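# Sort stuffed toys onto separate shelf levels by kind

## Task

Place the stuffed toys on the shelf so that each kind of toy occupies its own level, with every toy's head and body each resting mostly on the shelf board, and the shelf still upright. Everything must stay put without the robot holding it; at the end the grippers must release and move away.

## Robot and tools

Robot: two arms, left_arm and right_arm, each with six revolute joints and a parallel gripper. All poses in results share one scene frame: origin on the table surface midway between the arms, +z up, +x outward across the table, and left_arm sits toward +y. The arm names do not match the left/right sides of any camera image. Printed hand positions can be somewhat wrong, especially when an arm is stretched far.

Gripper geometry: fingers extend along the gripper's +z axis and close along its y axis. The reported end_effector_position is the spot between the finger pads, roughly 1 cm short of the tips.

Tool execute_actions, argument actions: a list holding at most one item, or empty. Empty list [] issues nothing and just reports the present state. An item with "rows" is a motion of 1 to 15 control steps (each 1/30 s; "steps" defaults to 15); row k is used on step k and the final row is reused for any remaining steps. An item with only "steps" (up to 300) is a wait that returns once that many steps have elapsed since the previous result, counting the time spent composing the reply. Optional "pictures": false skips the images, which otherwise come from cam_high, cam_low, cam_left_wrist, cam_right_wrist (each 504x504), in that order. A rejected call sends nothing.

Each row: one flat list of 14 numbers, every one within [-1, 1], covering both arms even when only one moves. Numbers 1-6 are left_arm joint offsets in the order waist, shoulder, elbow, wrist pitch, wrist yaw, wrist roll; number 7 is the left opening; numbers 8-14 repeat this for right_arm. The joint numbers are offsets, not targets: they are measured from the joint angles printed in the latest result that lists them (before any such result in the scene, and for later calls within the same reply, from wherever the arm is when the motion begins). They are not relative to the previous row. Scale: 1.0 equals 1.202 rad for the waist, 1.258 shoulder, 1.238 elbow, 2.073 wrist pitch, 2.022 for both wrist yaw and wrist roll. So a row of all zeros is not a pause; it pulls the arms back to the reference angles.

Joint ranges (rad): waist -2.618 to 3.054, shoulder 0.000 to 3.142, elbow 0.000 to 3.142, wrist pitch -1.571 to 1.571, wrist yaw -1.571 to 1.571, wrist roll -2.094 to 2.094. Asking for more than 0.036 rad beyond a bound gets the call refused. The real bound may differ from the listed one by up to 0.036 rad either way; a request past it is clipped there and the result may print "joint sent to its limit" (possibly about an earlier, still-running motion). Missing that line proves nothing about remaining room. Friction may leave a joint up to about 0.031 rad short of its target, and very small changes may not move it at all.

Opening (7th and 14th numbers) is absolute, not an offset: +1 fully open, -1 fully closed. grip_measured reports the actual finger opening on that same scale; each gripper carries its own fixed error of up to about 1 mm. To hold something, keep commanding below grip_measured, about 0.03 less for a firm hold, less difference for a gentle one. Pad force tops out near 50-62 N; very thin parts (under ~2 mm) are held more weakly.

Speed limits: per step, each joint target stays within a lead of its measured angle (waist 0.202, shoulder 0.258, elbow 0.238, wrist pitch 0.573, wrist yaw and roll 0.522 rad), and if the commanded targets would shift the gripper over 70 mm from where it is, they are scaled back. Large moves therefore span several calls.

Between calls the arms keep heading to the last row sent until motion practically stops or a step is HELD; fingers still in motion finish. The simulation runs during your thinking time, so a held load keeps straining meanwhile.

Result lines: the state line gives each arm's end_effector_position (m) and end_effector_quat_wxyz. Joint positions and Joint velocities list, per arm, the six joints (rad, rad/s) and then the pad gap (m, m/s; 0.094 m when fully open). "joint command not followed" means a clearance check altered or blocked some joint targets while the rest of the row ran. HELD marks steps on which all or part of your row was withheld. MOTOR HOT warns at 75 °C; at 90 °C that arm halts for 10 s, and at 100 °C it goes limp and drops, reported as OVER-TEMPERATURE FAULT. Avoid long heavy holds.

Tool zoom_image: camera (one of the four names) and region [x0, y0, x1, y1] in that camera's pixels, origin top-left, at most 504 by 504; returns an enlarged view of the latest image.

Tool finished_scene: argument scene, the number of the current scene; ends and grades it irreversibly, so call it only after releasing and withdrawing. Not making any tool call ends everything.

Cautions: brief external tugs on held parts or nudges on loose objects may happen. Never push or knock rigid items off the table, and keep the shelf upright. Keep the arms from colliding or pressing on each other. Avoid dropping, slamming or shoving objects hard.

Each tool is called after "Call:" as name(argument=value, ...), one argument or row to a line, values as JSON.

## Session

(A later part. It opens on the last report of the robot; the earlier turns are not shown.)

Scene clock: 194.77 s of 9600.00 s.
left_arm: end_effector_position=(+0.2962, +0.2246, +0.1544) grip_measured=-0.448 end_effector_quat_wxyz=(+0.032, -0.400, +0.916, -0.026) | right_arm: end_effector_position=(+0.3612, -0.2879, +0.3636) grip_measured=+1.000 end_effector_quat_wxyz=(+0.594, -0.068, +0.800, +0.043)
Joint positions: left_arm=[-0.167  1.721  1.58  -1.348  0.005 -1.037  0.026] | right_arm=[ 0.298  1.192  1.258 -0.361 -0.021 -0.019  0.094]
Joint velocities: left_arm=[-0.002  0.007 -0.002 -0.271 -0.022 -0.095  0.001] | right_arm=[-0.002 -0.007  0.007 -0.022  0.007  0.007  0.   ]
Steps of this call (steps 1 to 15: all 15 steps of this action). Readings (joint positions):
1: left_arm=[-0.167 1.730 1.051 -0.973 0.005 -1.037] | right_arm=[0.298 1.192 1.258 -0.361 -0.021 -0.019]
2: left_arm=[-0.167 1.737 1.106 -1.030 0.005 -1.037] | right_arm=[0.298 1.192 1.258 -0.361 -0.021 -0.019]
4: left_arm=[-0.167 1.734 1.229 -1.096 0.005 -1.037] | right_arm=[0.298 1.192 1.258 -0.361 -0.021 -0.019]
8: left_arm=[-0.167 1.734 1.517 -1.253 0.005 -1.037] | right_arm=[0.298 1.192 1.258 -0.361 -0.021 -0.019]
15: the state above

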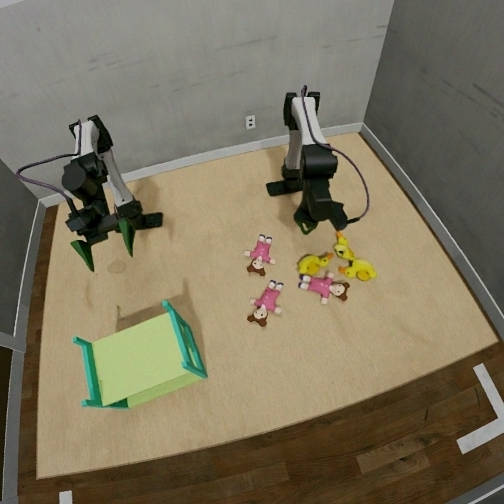

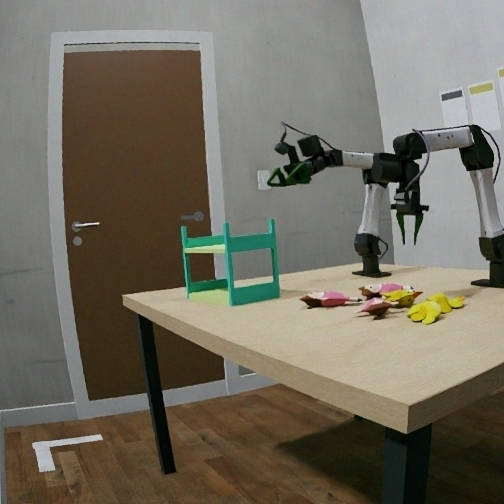

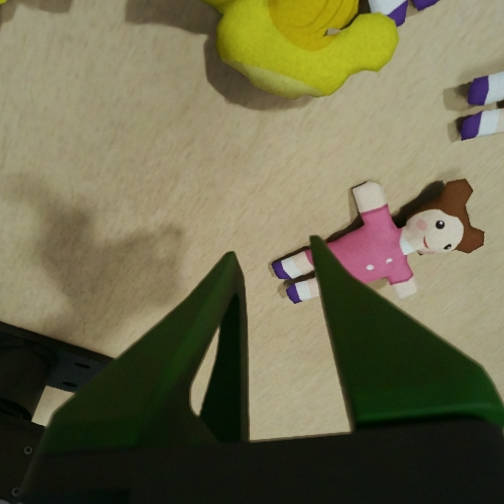

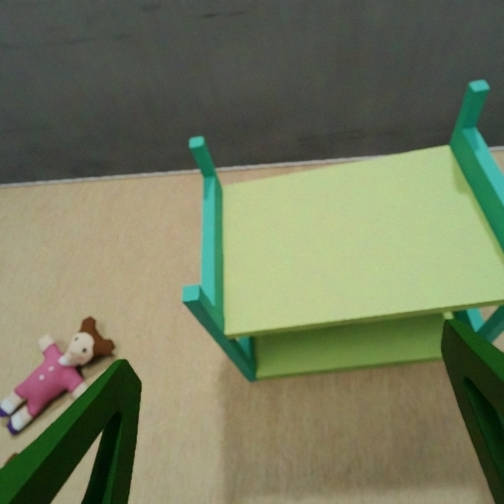

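Call:
execute_actions(
  actions=[
    {"rows":[[0.25,0.16,0.055,0.03,0,-0.13,1,0,0,0,0,0,0,1]],"steps":15},
  ],
  pictures=false,
)

Call:
execute_actions(
  actions=[
    {"steps":15},
  ],
)

Scene clock: 206.60 s of 9600.00 s.
left_arm: end_effector_position=(+0.3294, +0.3283, +0.0967) grip_measured=+1.000 end_effector_quat_wxyz=(-0.015, -0.634, +0.773, +0.010) | right_arm: end_effector_position=(+0.3612, -0.2879, +0.3636) grip_measured=+1.000 end_effector_quat_wxyz=(+0.594, -0.068, +0.800, +0.043)
Joint positions: left_arm=[ 0.138  1.939  1.63  -1.299  0.001 -1.281  0.094] | right_arm=[ 0.298  1.192  1.258 -0.361 -0.021 -0.019  0.094]
Joint velocities: left_arm=[-0.051 -0.002 -0.017  0.007  0.051 -0.095  0.   ] | right_arm=[ 0.007 -0.012  0.007  0.037  0.007  0.037  0.   ]
Steps of this call (steps 1 to 30: the robot went on to your last target; steps 31 to 90: nothing new was sent; then 8.33 s passed at rest; steps 91 to 105: all 15 steps of this action). Readings (joint positions):
91: left_arm=[-0.153 1.736 1.588 -1.385 0.012 -1.061] | right_arm=[0.298 1.192 1.258 -0.361 -0.021 -0.019]
92: left_arm=[-0.121 1.763 1.608 -1.381 0.019 -1.095] | right_arm=[0.298 1.192 1.258 -0.361 -0.021 -0.019]
94: left_arm=[-0.023 1.837 1.629 -1.345 0.020 -1.150] | right_arm=[0.298 1.192 1.258 -0.361 -0.021 -0.019]
98: left_arm=[0.144 1.941 1.630 -1.302 0.005 -1.235] | right_arm=[0.298 1.192 1.258 -0.361 -0.021 -0.019]
105: the state above

Scene clock: 207.10 s of 9600.00 s.
left_arm: end_effector_position=(+0.3294, +0.3278, +0.0967) grip_measured=+1.000 end_effector_quat_wxyz=(-0.015, -0.638, +0.770, +0.010) | right_arm: end_effector_position=(+0.3612, -0.2879, +0.3636) grip_measured=+1.000 end_effector_quat_wxyz=(+0.594, -0.068, +0.800, +0.043)
Joint positions: left_arm=[ 0.137  1.939  1.63  -1.299  0.001 -1.293  0.094] | right_arm=[ 0.298  1.192  1.258 -0.361 -0.021 -0.019  0.094]
Joint velocities: left_arm=[-0.002 -0.007 -0.012  0.007 -0.007  0.022  0.   ] | right_arm=[ 0.002 -0.012 -0.007 -0.037 -0.066 -0.022  0.   ]
Steps of this call (steps 1 to 15: the robot went on to your last target). Readings (joint positions):
1: left_arm=[0.137 1.939 1.630 -1.299 0.001 -1.284] | right_arm=[0.298 1.192 1.258 -0.361 -0.021 -0.019]
2: left_arm=[0.137 1.939 1.630 -1.299 0.001 -1.286] | right_arm=[0.298 1.192 1.258 -0.361 -0.021 -0.019]
4: left_arm=[0.137 1.939 1.630 -1.299 0.001 -1.288] | right_arm=[0.298 1.192 1.258 -0.361 -0.021 -0.019]
8: left_arm=[0.137 1.939 1.630 -1.299 0.001 -1.291] | right_arm=[0.298 1.192 1.258 -0.361 -0.021 -0.019]
15: the state above

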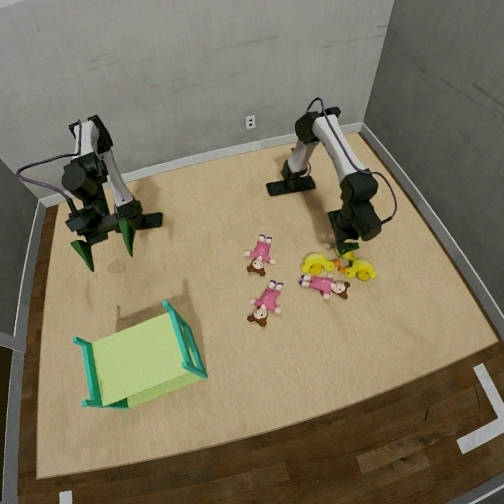

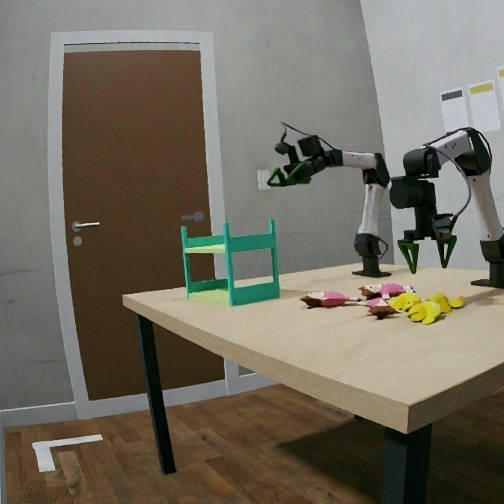

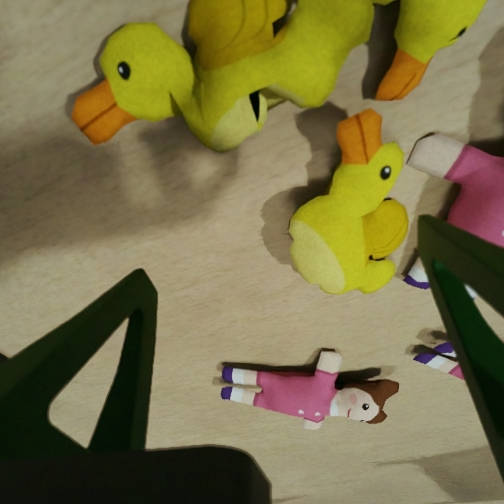

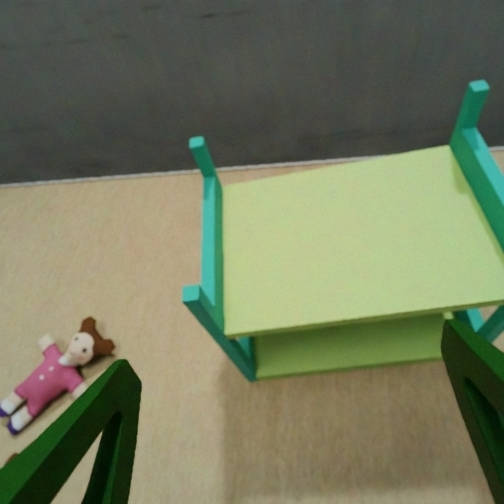

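Call:
execute_actions(
  actions=[
    {"rows":[[-0.15,0.06,0.1,0,0,0,1,0,0,0,0,0,0,1],[-0.15,0.06,0.1,0,0,0,1,0,0,0,0,0,0,1],[-0.15,0.06,0.1,0,0,0,1,0,0,0,0,0,0,1],[-0.15,0.06,0.1,0,0,0,1,0,0,0,0,0,0,1],[-0.15,0.09,0.03,0.06,0,0,1,0,0,0,0,0,0,1],[-0.15,0.09,0.03,0.06,0,0,1,0,0,0,0,0,0,1],[-0.15,0.136,-0.065,0.145,0,0,1,0,0,0,0,0,0,1]],"steps":15},
  ],
)

Scene clock: 220.93 s of 9600.00 s.
left_arm: end_effector_position=(+0.3581, +0.2597, +0.0144) grip_measured=+1.000 end_effector_quat_wxyz=(-0.017, -0.567, +0.824, +0.009) | right_arm: end_effector_position=(+0.3612, -0.2879, +0.3636) grip_measured=+1.000 end_effector_quat_wxyz=(+0.594, -0.068, +0.800, +0.043)
Joint positions: left_arm=[-0.043  2.114  1.553 -1.048  0.007 -1.294  0.094] | right_arm=[ 0.298  1.192  1.258 -0.361 -0.021 -0.019  0.094]
Joint velocities: left_arm=[-0.012 -0.032 -0.017  0.271  0.007 -0.007  0.   ] | right_arm=[-0.007 -0.007 -0.017 -0.007  0.037 -0.037  0.   ]
Steps of this call (steps 1 to 15: the robot went on to your last target; steps 16 to 90: nothing new was sent; then 10.33 s passed at rest; steps 91 to 105: all 15 steps of this action). Readings (joint positions):
91: left_arm=[0.122 1.949 1.646 -1.310 -0.005 -1.294] | right_arm=[0.298 1.192 1.258 -0.361 -0.021 -0.019]
92: left_arm=[0.093 1.968 1.679 -1.318 -0.013 -1.294] | right_arm=[0.298 1.192 1.258 -0.361 -0.021 -0.019]
94: left_arm=[0.006 2.000 1.725 -1.299 -0.011 -1.294] | right_arm=[0.298 1.192 1.258 -0.361 -0.021 -0.019]
98: left_arm=[-0.071 2.034 1.652 -1.170 0.005 -1.294] | right_arm=[0.298 1.192 1.258 -0.361 -0.021 -0.019]
105: the state above

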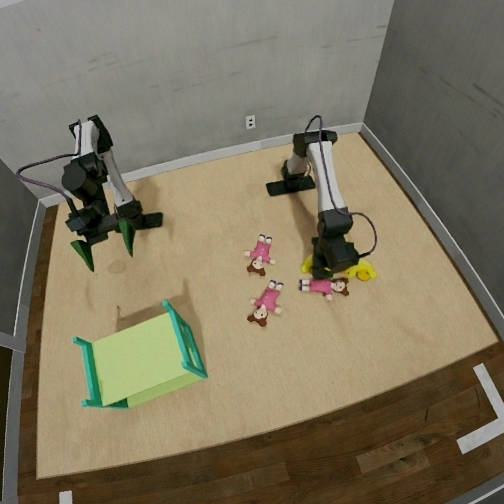

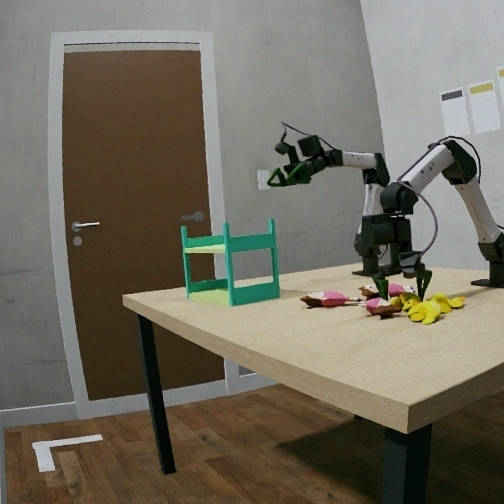

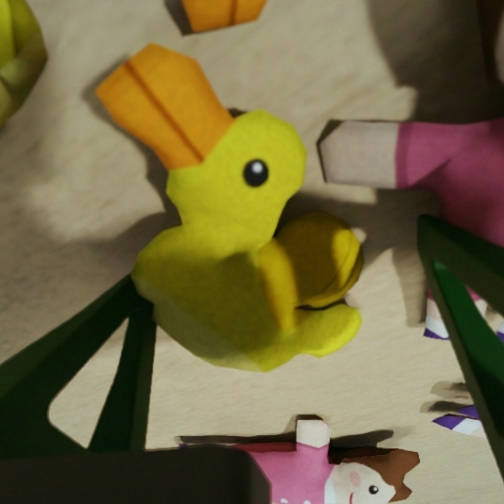

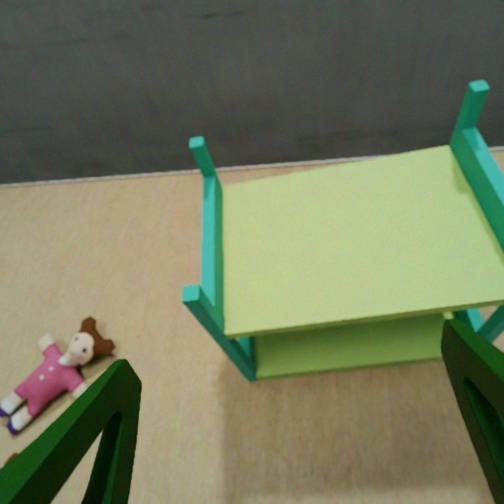

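Call:
execute_actions(
  actions=[
    {"rows":[[0,0,0,0,0,0,0.5,0,0,0,0,0,0,1],[0,0,0,0,0,0,0.3,0,0,0,0,0,0,1],[0,0,0,0,0,0,0.1,0,0,0,0,0,0,1],[0,0,0,0,0,0,-0.1,0,0,0,0,0,0,1]],"steps":15},
  ],
  pictures=false,
)

Call:
execute_actions(
  actions=[
    {"steps":25},
  ],
  pictures=false,
)

Call:
execute_actions(
  actions=[
    {"rows":[[0,-0.015,0.02,-0.02,0,0,-0.1,0,0,0,0,0,0,1],[0,-0.015,0.02,-0.02,0,0,-0.1,0,0,0,0,0,0,1],[0,-0.03,0.04,-0.04,0,0,-0.1,0,0,0,0,0,0,1],[0,-0.03,0.04,-0.04,0,0,-0.1,0,0,0,0,0,0,1],[0,-0.05,0.06,-0.07,0,0,-0.1,0,0,0,0,0,0,1],[0,-0.05,0.06,-0.07,0,0,-0.1,0,0,0,0,0,0,1],[0,-0.07,0.08,-0.09,0,0,-0.1,0,0,0,0,0,0,1],[0,-0.07,0.08,-0.09,0,0,-0.1,0,0,0,0,0,0,1],[0,-0.09,0.1,-0.11,0,0,-0.1,0,0,0,0,0,0,1]],"steps":15},
  ],
)

Scene clock: 237.80 s of 9600.00 s.
left_arm: end_effector_position=(+0.3604, +0.2596, +0.0143) grip_measured=-0.098 end_effector_quat_wxyz=(-0.013, -0.567, +0.824, +0.006) | right_arm: end_effector_position=(+0.3612, -0.2879, +0.3636) grip_measured=+1.000 end_effector_quat_wxyz=(+0.594, -0.068, +0.800, +0.043)
Joint positions: left_arm=[-0.043  2.114  1.553 -1.038  0.007 -1.294  0.042] | right_arm=[ 0.298  1.192  1.258 -0.361 -0.021 -0.019  0.094]
Joint velocities: left_arm=[-0.012 -0.007 -0.007 -0.022  0.037 -0.007  0.001] | right_arm=[ 0.007 -0.012 -0.012  0.007  0.051 -0.022  0.   ]
Steps of this call (steps 1 to 30: the robot went on to your last target; steps 31 to 90: nothing new was sent; then 13.37 s passed at rest; steps 91 to 105: all 15 steps of this action). Readings (joint positions):
91: left_arm=[-0.043 2.114 1.553 -1.020 0.007 -1.294] | right_arm=[0.298 1.192 1.258 -0.361 -0.021 -0.019]
92: left_arm=[-0.043 2.114 1.553 -1.025 0.007 -1.294] | right_arm=[0.298 1.192 1.258 -0.361 -0.021 -0.019]
94: left_arm=[-0.043 2.114 1.553 -1.032 0.007 -1.294] | right_arm=[0.298 1.192 1.258 -0.361 -0.021 -0.019]
98: left_arm=[-0.043 2.114 1.553 -1.038 0.007 -1.294] | right_arm=[0.298 1.192 1.258 -0.361 -0.021 -0.019]
105: the state above

Scene clock: 238.63 s of 9600.00 s.
left_arm: end_effector_position=(+0.3604, +0.2596, +0.0143) grip_measured=-0.098 end_effector_quat_wxyz=(-0.013, -0.567, +0.824, +0.006) | right_arm: end_effector_position=(+0.3612, -0.2879, +0.3636) grip_measured=+1.000 end_effector_quat_wxyz=(+0.594, -0.068, +0.800, +0.043)
Joint positions: left_arm=[-0.043  2.114  1.553 -1.038  0.007 -1.294  0.042] | right_arm=[ 0.298  1.192  1.258 -0.361 -0.021 -0.019  0.094]
Joint velocities: left_arm=[-0.002 -0.002 -0.002  0.007 -0.037  0.037  0.001] | right_arm=[ 0.012 -0.017 -0.002 -0.007  0.022 -0.022  0.   ]
Steps of this call (steps 1 to 15: the robot went on to your last target; steps 16 to 25: nothing new was sent). Readings (joint positions):
1: left_arm=[-0.043 2.114 1.553 -1.038 0.007 -1.294] | right_arm=[0.298 1.192 1.258 -0.361 -0.021 -0.019]
2: left_arm=[-0.043 2.114 1.553 -1.038 0.007 -1.294] | right_arm=[0.298 1.192 1.258 -0.361 -0.021 -0.019]
4: left_arm=[-0.043 2.114 1.553 -1.038 0.007 -1.294] | right_arm=[0.298 1.192 1.258 -0.361 -0.021 -0.019]
8: left_arm=[-0.043 2.114 1.553 -1.038 0.007 -1.294] | right_arm=[0.298 1.192 1.258 -0.361 -0.021 -0.019]
25: the state above
All arms were judged still, so your last target was given up. Only a new action makes them travel on or press farther. Fingers that are still opening or closing keep moving.

Scene clock: 239.13 s of 9600.00 s.
left_arm: end_effector_position=(+0.3552, +0.2601, +0.0844) grip_measured=-0.098 end_effector_quat_wxyz=(+0.002, -0.567, +0.824, -0.006) | right_arm: end_effector_position=(+0.3612, -0.2879, +0.3636) grip_measured=+1.000 end_effector_quat_wxyz=(+0.594, -0.068, +0.800, +0.043)
Joint positions: left_arm=[-0.043  2.     1.667 -1.227  0.007 -1.294  0.042] | right_arm=[ 0.298  1.192  1.258 -0.361 -0.021 -0.019  0.094]
Joint velocities: left_arm=[-0.012 -0.007  0.002 -0.3   -0.066  0.037 -0.   ] | right_arm=[ 0.007  0.007 -0.012  0.037  0.037 -0.037  0.   ]
Steps of this call (steps 1 to 15: all 15 steps of this action). Readings (joint positions):
1: left_arm=[-0.043 2.114 1.553 -1.041 0.007 -1.294] | right_arm=[0.298 1.192 1.258 -0.361 -0.021 -0.019]
2: left_arm=[-0.043 2.114 1.553 -1.044 0.007 -1.294] | right_arm=[0.298 1.192 1.258 -0.361 -0.021 -0.019]
4: left_arm=[-0.043 2.112 1.563 -1.065 0.007 -1.294] | right_arm=[0.298 1.192 1.258 -0.361 -0.021 -0.019]
8: left_arm=[-0.043 2.076 1.606 -1.141 0.007 -1.294] | right_arm=[0.298 1.192 1.258 -0.361 -0.021 -0.019]
15: the state above

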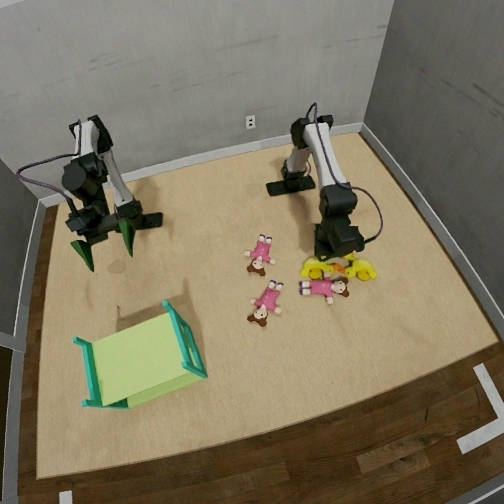

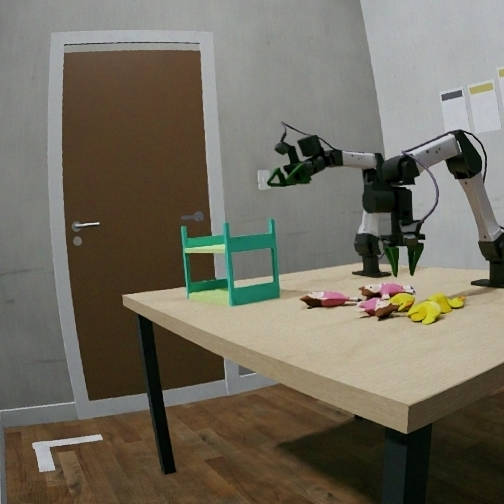

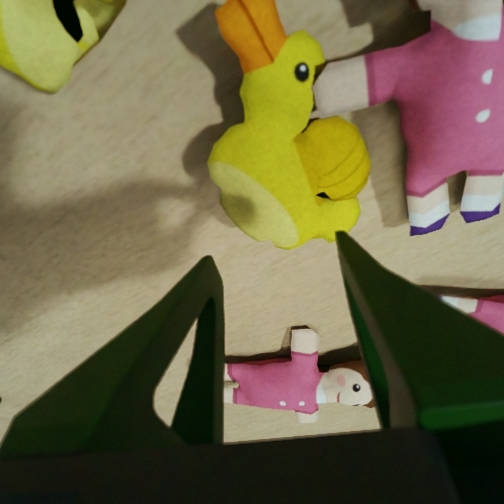

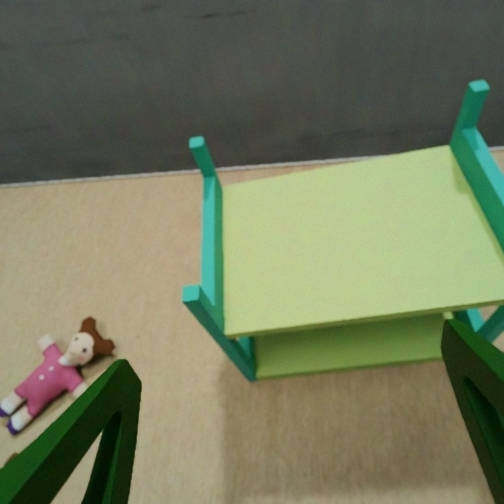

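Call:
execute_actions(
  actions=[
    {"rows":[[0.09,0,0,0,0,0,1,0,0,0,0,0,0,1],[0.09,0,0,0,0,0,1,0,0,0,0,0,0,1],[0.09,0,0,0,0,0,1,0,0,0,0,0,0,1],[0.09,0,0,0,0,0,1,0,0,0,0,0,0,1],[0.09,0.03,-0.03,0.03,0,0,1,0,0,0,0,0,0,1],[0.09,0.06,-0.06,0.06,0,0,1,0,0,0,0,0,0,1],[0.09,0.095,-0.09,0.1,0,0,1,0,0,0,0,0,0,1]],"steps":15},
  ],
)

Scene clock: 255.80 s of 9600.00 s.
left_arm: end_effector_position=(+0.3601, +0.3040, +0.0137) grip_measured=+1.000 end_effector_quat_wxyz=(-0.019, -0.613, +0.790, +0.011) | right_arm: end_effector_position=(+0.3612, -0.2879, +0.3636) grip_measured=+1.000 end_effector_quat_wxyz=(+0.594, -0.068, +0.800, +0.043)
Joint positions: left_arm=[ 0.07   2.121  1.561 -1.054  0.005 -1.295  0.094] | right_arm=[ 0.298  1.192  1.258 -0.361 -0.021 -0.019  0.094]
Joint velocities: left_arm=[-0.012  0.007  0.012  0.212  0.022 -0.007  0.   ] | right_arm=[-0.007  0.002 -0.012  0.037 -0.022 -0.051  0.   ]
Steps of this call (steps 1 to 30: the robot went on to your last target; steps 31 to 90: nothing new was sent; then 13.17 s passed at rest; steps 91 to 105: all 15 steps of this action). Readings (joint positions):
91: left_arm=[-0.035 2.000 1.667 -1.254 0.011 -1.294] | right_arm=[0.298 1.192 1.258 -0.361 -0.021 -0.019]
92: left_arm=[-0.018 2.000 1.667 -1.252 0.015 -1.294] | right_arm=[0.298 1.192 1.258 -0.361 -0.021 -0.019]
94: left_arm=[0.033 2.000 1.667 -1.246 0.014 -1.294] | right_arm=[0.298 1.192 1.258 -0.361 -0.021 -0.019]
98: left_arm=[0.078 2.039 1.621 -1.151 0.004 -1.294] | right_arm=[0.298 1.192 1.258 -0.361 -0.021 -0.019]
105: the state above

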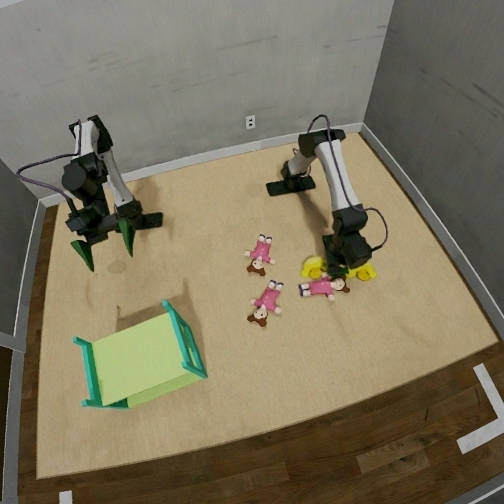

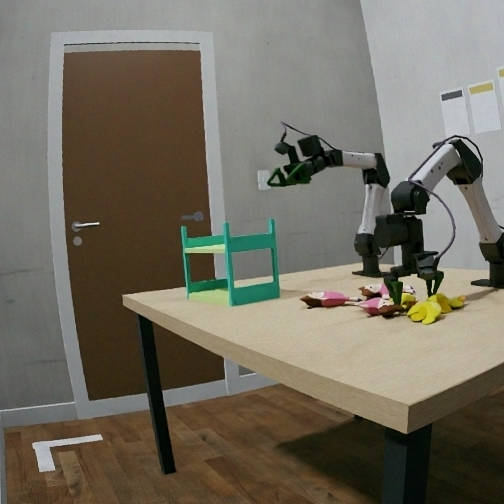

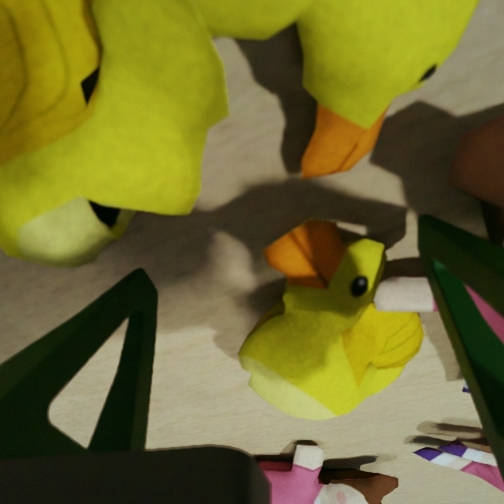

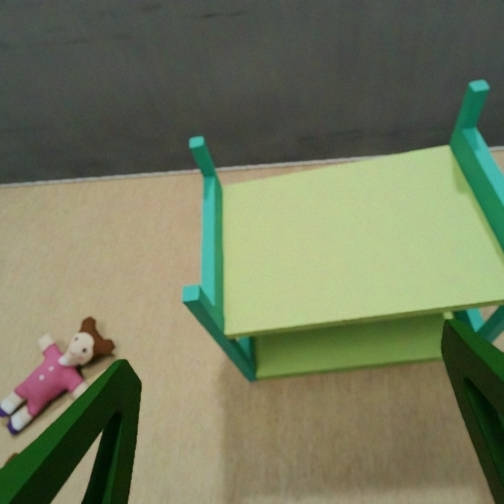

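Call:
execute_actions(
  actions=[
    {"rows":[[0,0,0,0,0,0,0.5,0,0,0,0,0,0,1],[0,0,0,0,0,0,0.3,0,0,0,0,0,0,1],[0,0,0,0,0,0,0.1,0,0,0,0,0,0,1],[0,0,0,0,0,0,-0.2,0,0,0,0,0,0,1]],"steps":15},
  ],
  pictures=false,
)

Call:
execute_actions(
  actions=[
    {"steps":25},
  ],
)

Call:
execute_actions(
  actions=[
    {"rows":[[0,-0.015,0.02,-0.02,0,0,-0.2,0,0,0,0,0,0,1],[0,-0.015,0.02,-0.02,0,0,-0.2,0,0,0,0,0,0,1],[0,-0.03,0.04,-0.04,0,0,-0.2,0,0,0,0,0,0,1],[0,-0.03,0.04,-0.04,0,0,-0.2,0,0,0,0,0,0,1],[0,-0.05,0.06,-0.07,0,0,-0.2,0,0,0,0,0,0,1],[0,-0.05,0.06,-0.07,0,0,-0.2,0,0,0,0,0,0,1],[0,-0.07,0.08,-0.09,0,0,-0.2,0,0,0,0,0,0,1],[0,-0.07,0.08,-0.09,0,0,-0.2,0,0,0,0,0,0,1],[0,-0.09,0.12,-0.11,0,0,-0.2,0,0,0,0,0,0,1]],"steps":15},
  ],
)

Scene clock: 267.13 s of 9600.00 s.
left_arm: end_effector_position=(+0.3637, +0.3040, +0.0136) grip_measured=-0.198 end_effector_quat_wxyz=(-0.013, -0.613, +0.790, +0.006) | right_arm: end_effector_position=(+0.3612, -0.2879, +0.3636) grip_measured=+1.000 end_effector_quat_wxyz=(+0.594, -0.068, +0.800, +0.043)
Joint positions: left_arm=[ 0.07   2.121  1.561 -1.039  0.005 -1.295  0.038] | right_arm=[ 0.298  1.192  1.258 -0.361 -0.021 -0.019  0.094]
Joint velocities: left_arm=[-0.007 -0.002 -0.017  0.051 -0.037  0.037 -0.   ] | right_arm=[-0.007  0.007 -0.002 -0.081  0.007 -0.095  0.   ]
Steps of this call (steps 1 to 30: the robot went on to your last target; steps 31 to 90: nothing new was sent; then 7.83 s passed at rest; steps 91 to 105: all 15 steps of this action). Readings (joint positions):
91: left_arm=[0.070 2.121 1.561 -1.035 0.005 -1.295] | right_arm=[0.298 1.192 1.258 -0.361 -0.021 -0.019]
92: left_arm=[0.070 2.121 1.561 -1.036 0.005 -1.295] | right_arm=[0.298 1.192 1.258 -0.361 -0.021 -0.019]
94: left_arm=[0.070 2.121 1.561 -1.038 0.005 -1.295] | right_arm=[0.298 1.192 1.258 -0.361 -0.021 -0.019]
98: left_arm=[0.070 2.121 1.561 -1.039 0.005 -1.295] | right_arm=[0.298 1.192 1.258 -0.361 -0.021 -0.019]
105: the state above

Scene clock: 267.97 s of 9600.00 s.
left_arm: end_effector_position=(+0.3637, +0.3040, +0.0136) grip_measured=-0.198 end_effector_quat_wxyz=(-0.013, -0.613, +0.790, +0.006) | right_arm: end_effector_position=(+0.3612, -0.2879, +0.3636) grip_measured=+1.000 end_effector_quat_wxyz=(+0.594, -0.068, +0.800, +0.043)
Joint positions: left_arm=[ 0.07   2.121  1.561 -1.039  0.005 -1.295  0.038] | right_arm=[ 0.298  1.192  1.258 -0.361 -0.021 -0.019  0.094]
Joint velocities: left_arm=[ 0.002 -0.002  0.002 -0.007 -0.066  0.095 -0.001] | right_arm=[-0.002 -0.002 -0.012  0.022 -0.037 -0.051  0.   ]
Steps of this call (steps 1 to 15: the robot went on to your last target; steps 16 to 25: nothing new was sent). Readings (joint positions):
1: left_arm=[0.070 2.121 1.561 -1.039 0.005 -1.295] | right_arm=[0.298 1.192 1.258 -0.361 -0.021 -0.019]
2: left_arm=[0.070 2.121 1.561 -1.039 0.005 -1.295] | right_arm=[0.298 1.192 1.258 -0.361 -0.021 -0.019]
4: left_arm=[0.070 2.121 1.561 -1.039 0.005 -1.295] | right_arm=[0.298 1.192 1.258 -0.361 -0.021 -0.019]
8: left_arm=[0.070 2.121 1.561 -1.039 0.005 -1.295] | right_arm=[0.298 1.192 1.258 -0.361 -0.021 -0.019]
25: the state above
All arms were judged still, so your last target was given up. Only a new action makes them travel on or press farther. Fingers that are still opening or closing keep moving.

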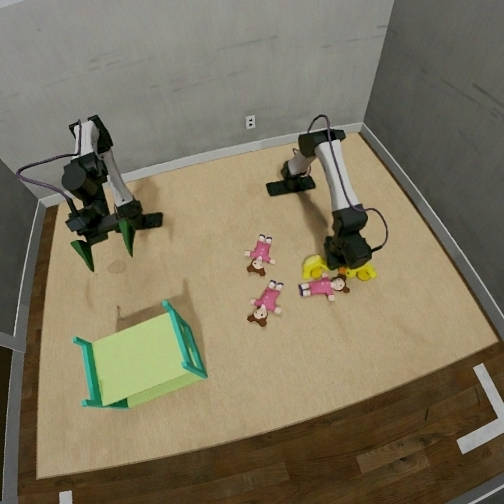

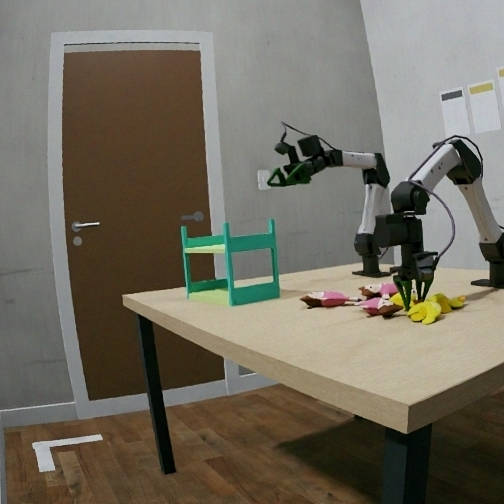

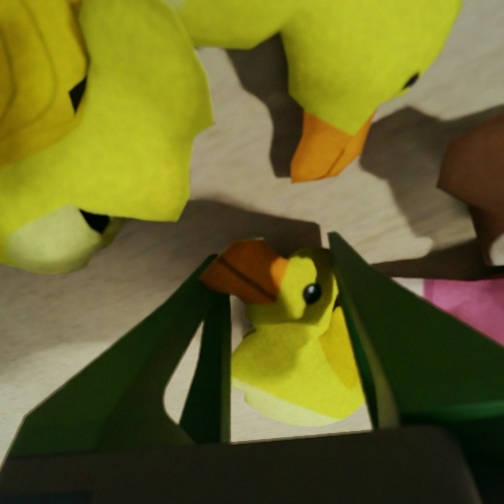

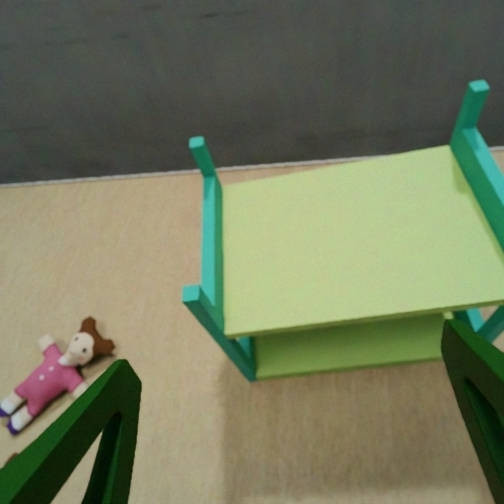

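Scene clock: 268.47 s of 9600.00 s.
left_arm: end_effector_position=(+0.3661, +0.3040, +0.0915) grip_measured=-0.198 end_effector_quat_wxyz=(+0.015, -0.613, +0.790, -0.014) | right_arm: end_effector_position=(+0.3612, -0.2879, +0.3636) grip_measured=+1.000 end_effector_quat_wxyz=(+0.594, -0.068, +0.800, +0.043)
Joint positions: left_arm=[ 0.07   2.005  1.702 -1.226  0.005 -1.295  0.038] | right_arm=[ 0.298  1.192  1.258 -0.361 -0.021 -0.019  0.094]
Joint velocities: left_arm=[-0.002 -0.061  0.017 -0.154  0.022 -0.066 -0.001] | right_arm=[-0.002  0.002 -0.002 -0.051 -0.066 -0.037  0.   ]
Steps of this call (steps 1 to 15: all 15 steps of this action). Readings (joint positions):
1: left_arm=[0.070 2.121 1.561 -1.041 0.005 -1.295] | right_arm=[0.298 1.192 1.258 -0.361 -0.021 -0.019]
2: left_arm=[0.070 2.121 1.561 -1.045 0.005 -1.295] | right_arm=[0.298 1.192 1.258 -0.361 -0.021 -0.019]
4: left_arm=[0.070 2.119 1.571 -1.068 0.005 -1.295] | right_arm=[0.298 1.192 1.258 -0.361 -0.021 -0.019]
8: left_arm=[0.070 2.083 1.615 -1.142 0.005 -1.295] | right_arm=[0.298 1.192 1.258 -0.361 -0.021 -0.019]
15: the state above

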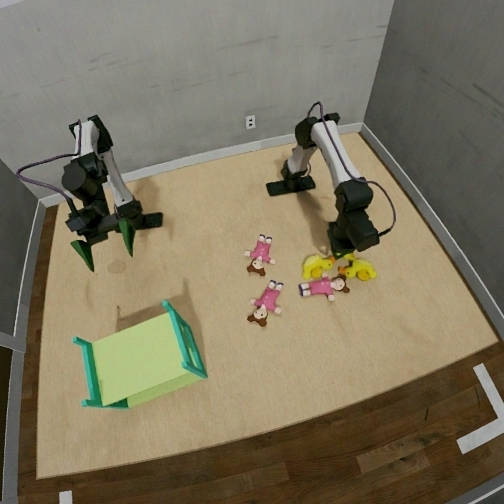

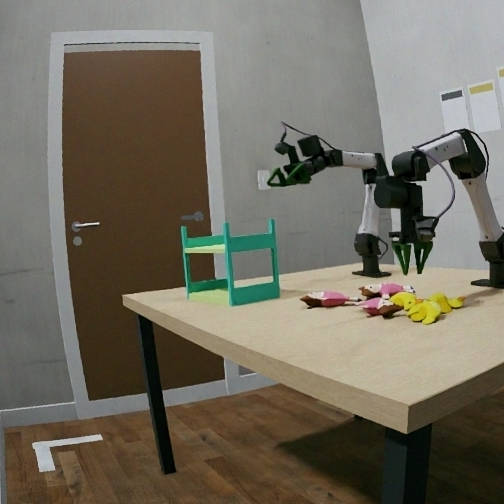

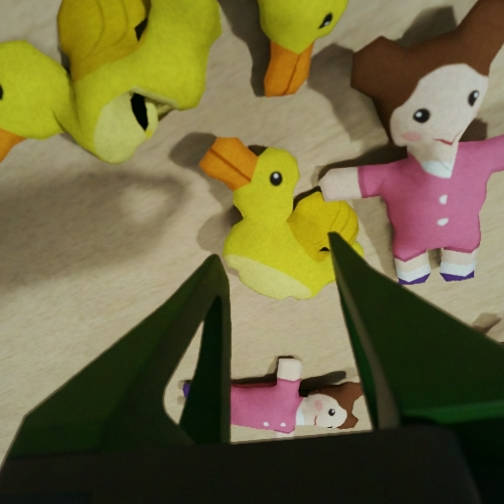

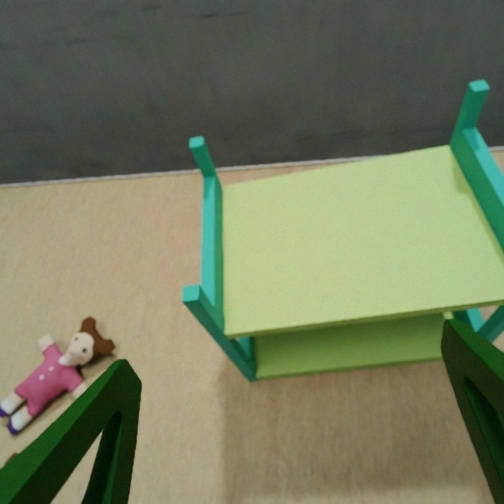

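Call:
execute_actions(
  actions=[
    {"rows":[[0,0,0,0,0,0,1,0,0,0,0,0,0,1],[0,0,0,0,0,0,1,0,0,0,0,0,0,1],[0,0,0,0,0,0,1,0,0,0,0,0,0,1],[0,0,0,0,0,0,1,0,0,0,0,0,0,1],[0,0.04,-0.04,0.04,0,0,1,0,0,0,0,0,0,1],[0,0.08,-0.08,0.08,0,0,1,0,0,0,0,0,0,1],[0,0.11,-0.12,0.1,0,0,1,0,0,0,0,0,0,1],[0,0.11,-0.12,0.1,0,0,1,0,0,0,0,0,0,1],[0,0.145,-0.125,0.1,0,0,1,0,0,0,0,0,0,1]],"steps":15},
  ],
)

Scene clock: 286.27 s of 9600.00 s.
left_arm: end_effector_position=(+0.3659, +0.3061, +0.0065) grip_measured=+1.000 end_effector_quat_wxyz=(-0.019, -0.617, +0.787, +0.010) | right_arm: end_effector_position=(+0.3612, -0.2879, +0.3636) grip_measured=+1.000 end_effector_quat_wxyz=(+0.594, -0.068, +0.800, +0.043)
Joint positions: left_arm=[ 0.076  2.152  1.581 -1.043  0.007 -1.299  0.094] | right_arm=[ 0.298  1.192  1.258 -0.361 -0.021 -0.019  0.094]
Joint velocities: left_arm=[-0.012  0.032 -0.032 -0.066  0.022 -0.066  0.   ] | right_arm=[ 0.007 -0.037 -0.012  0.022  0.037  0.007  0.   ]
Steps of this call (steps 1 to 30: the robot went on to your last target; steps 31 to 90: nothing new was sent; then 14.30 s passed at rest; steps 91 to 105: all 15 steps of this action). Readings (joint positions):
91: left_arm=[0.070 2.006 1.702 -1.255 0.005 -1.295] | right_arm=[0.298 1.192 1.258 -0.361 -0.021 -0.019]
92: left_arm=[0.070 2.006 1.702 -1.253 0.005 -1.295] | right_arm=[0.298 1.192 1.258 -0.361 -0.021 -0.019]
94: left_arm=[0.070 2.006 1.702 -1.248 0.005 -1.295] | right_arm=[0.298 1.192 1.258 -0.361 -0.021 -0.019]
98: left_arm=[0.070 2.052 1.639 -1.142 0.005 -1.295] | right_arm=[0.298 1.192 1.258 -0.361 -0.021 -0.019]
105: the state above

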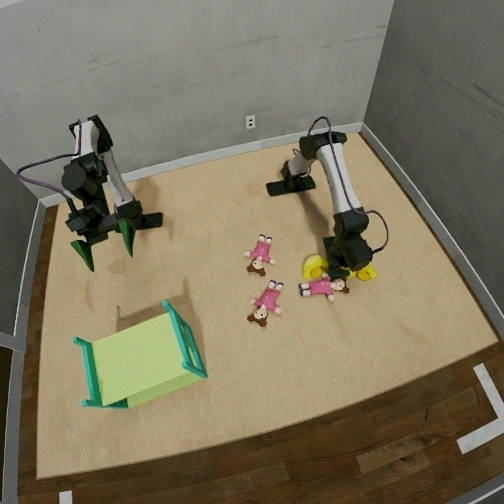

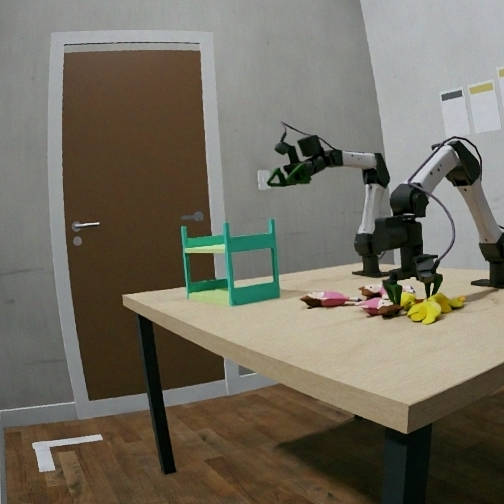

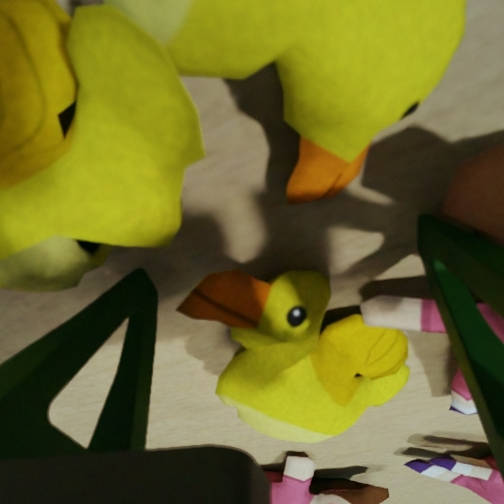

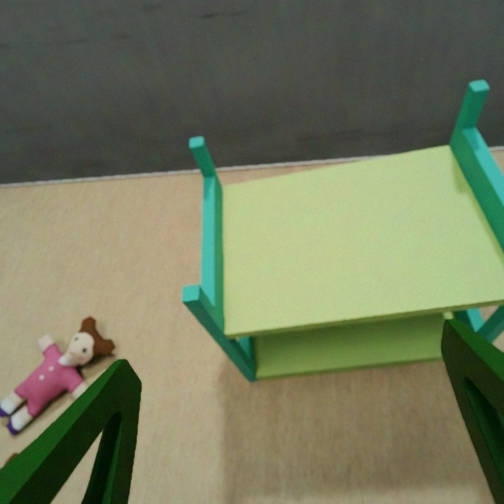

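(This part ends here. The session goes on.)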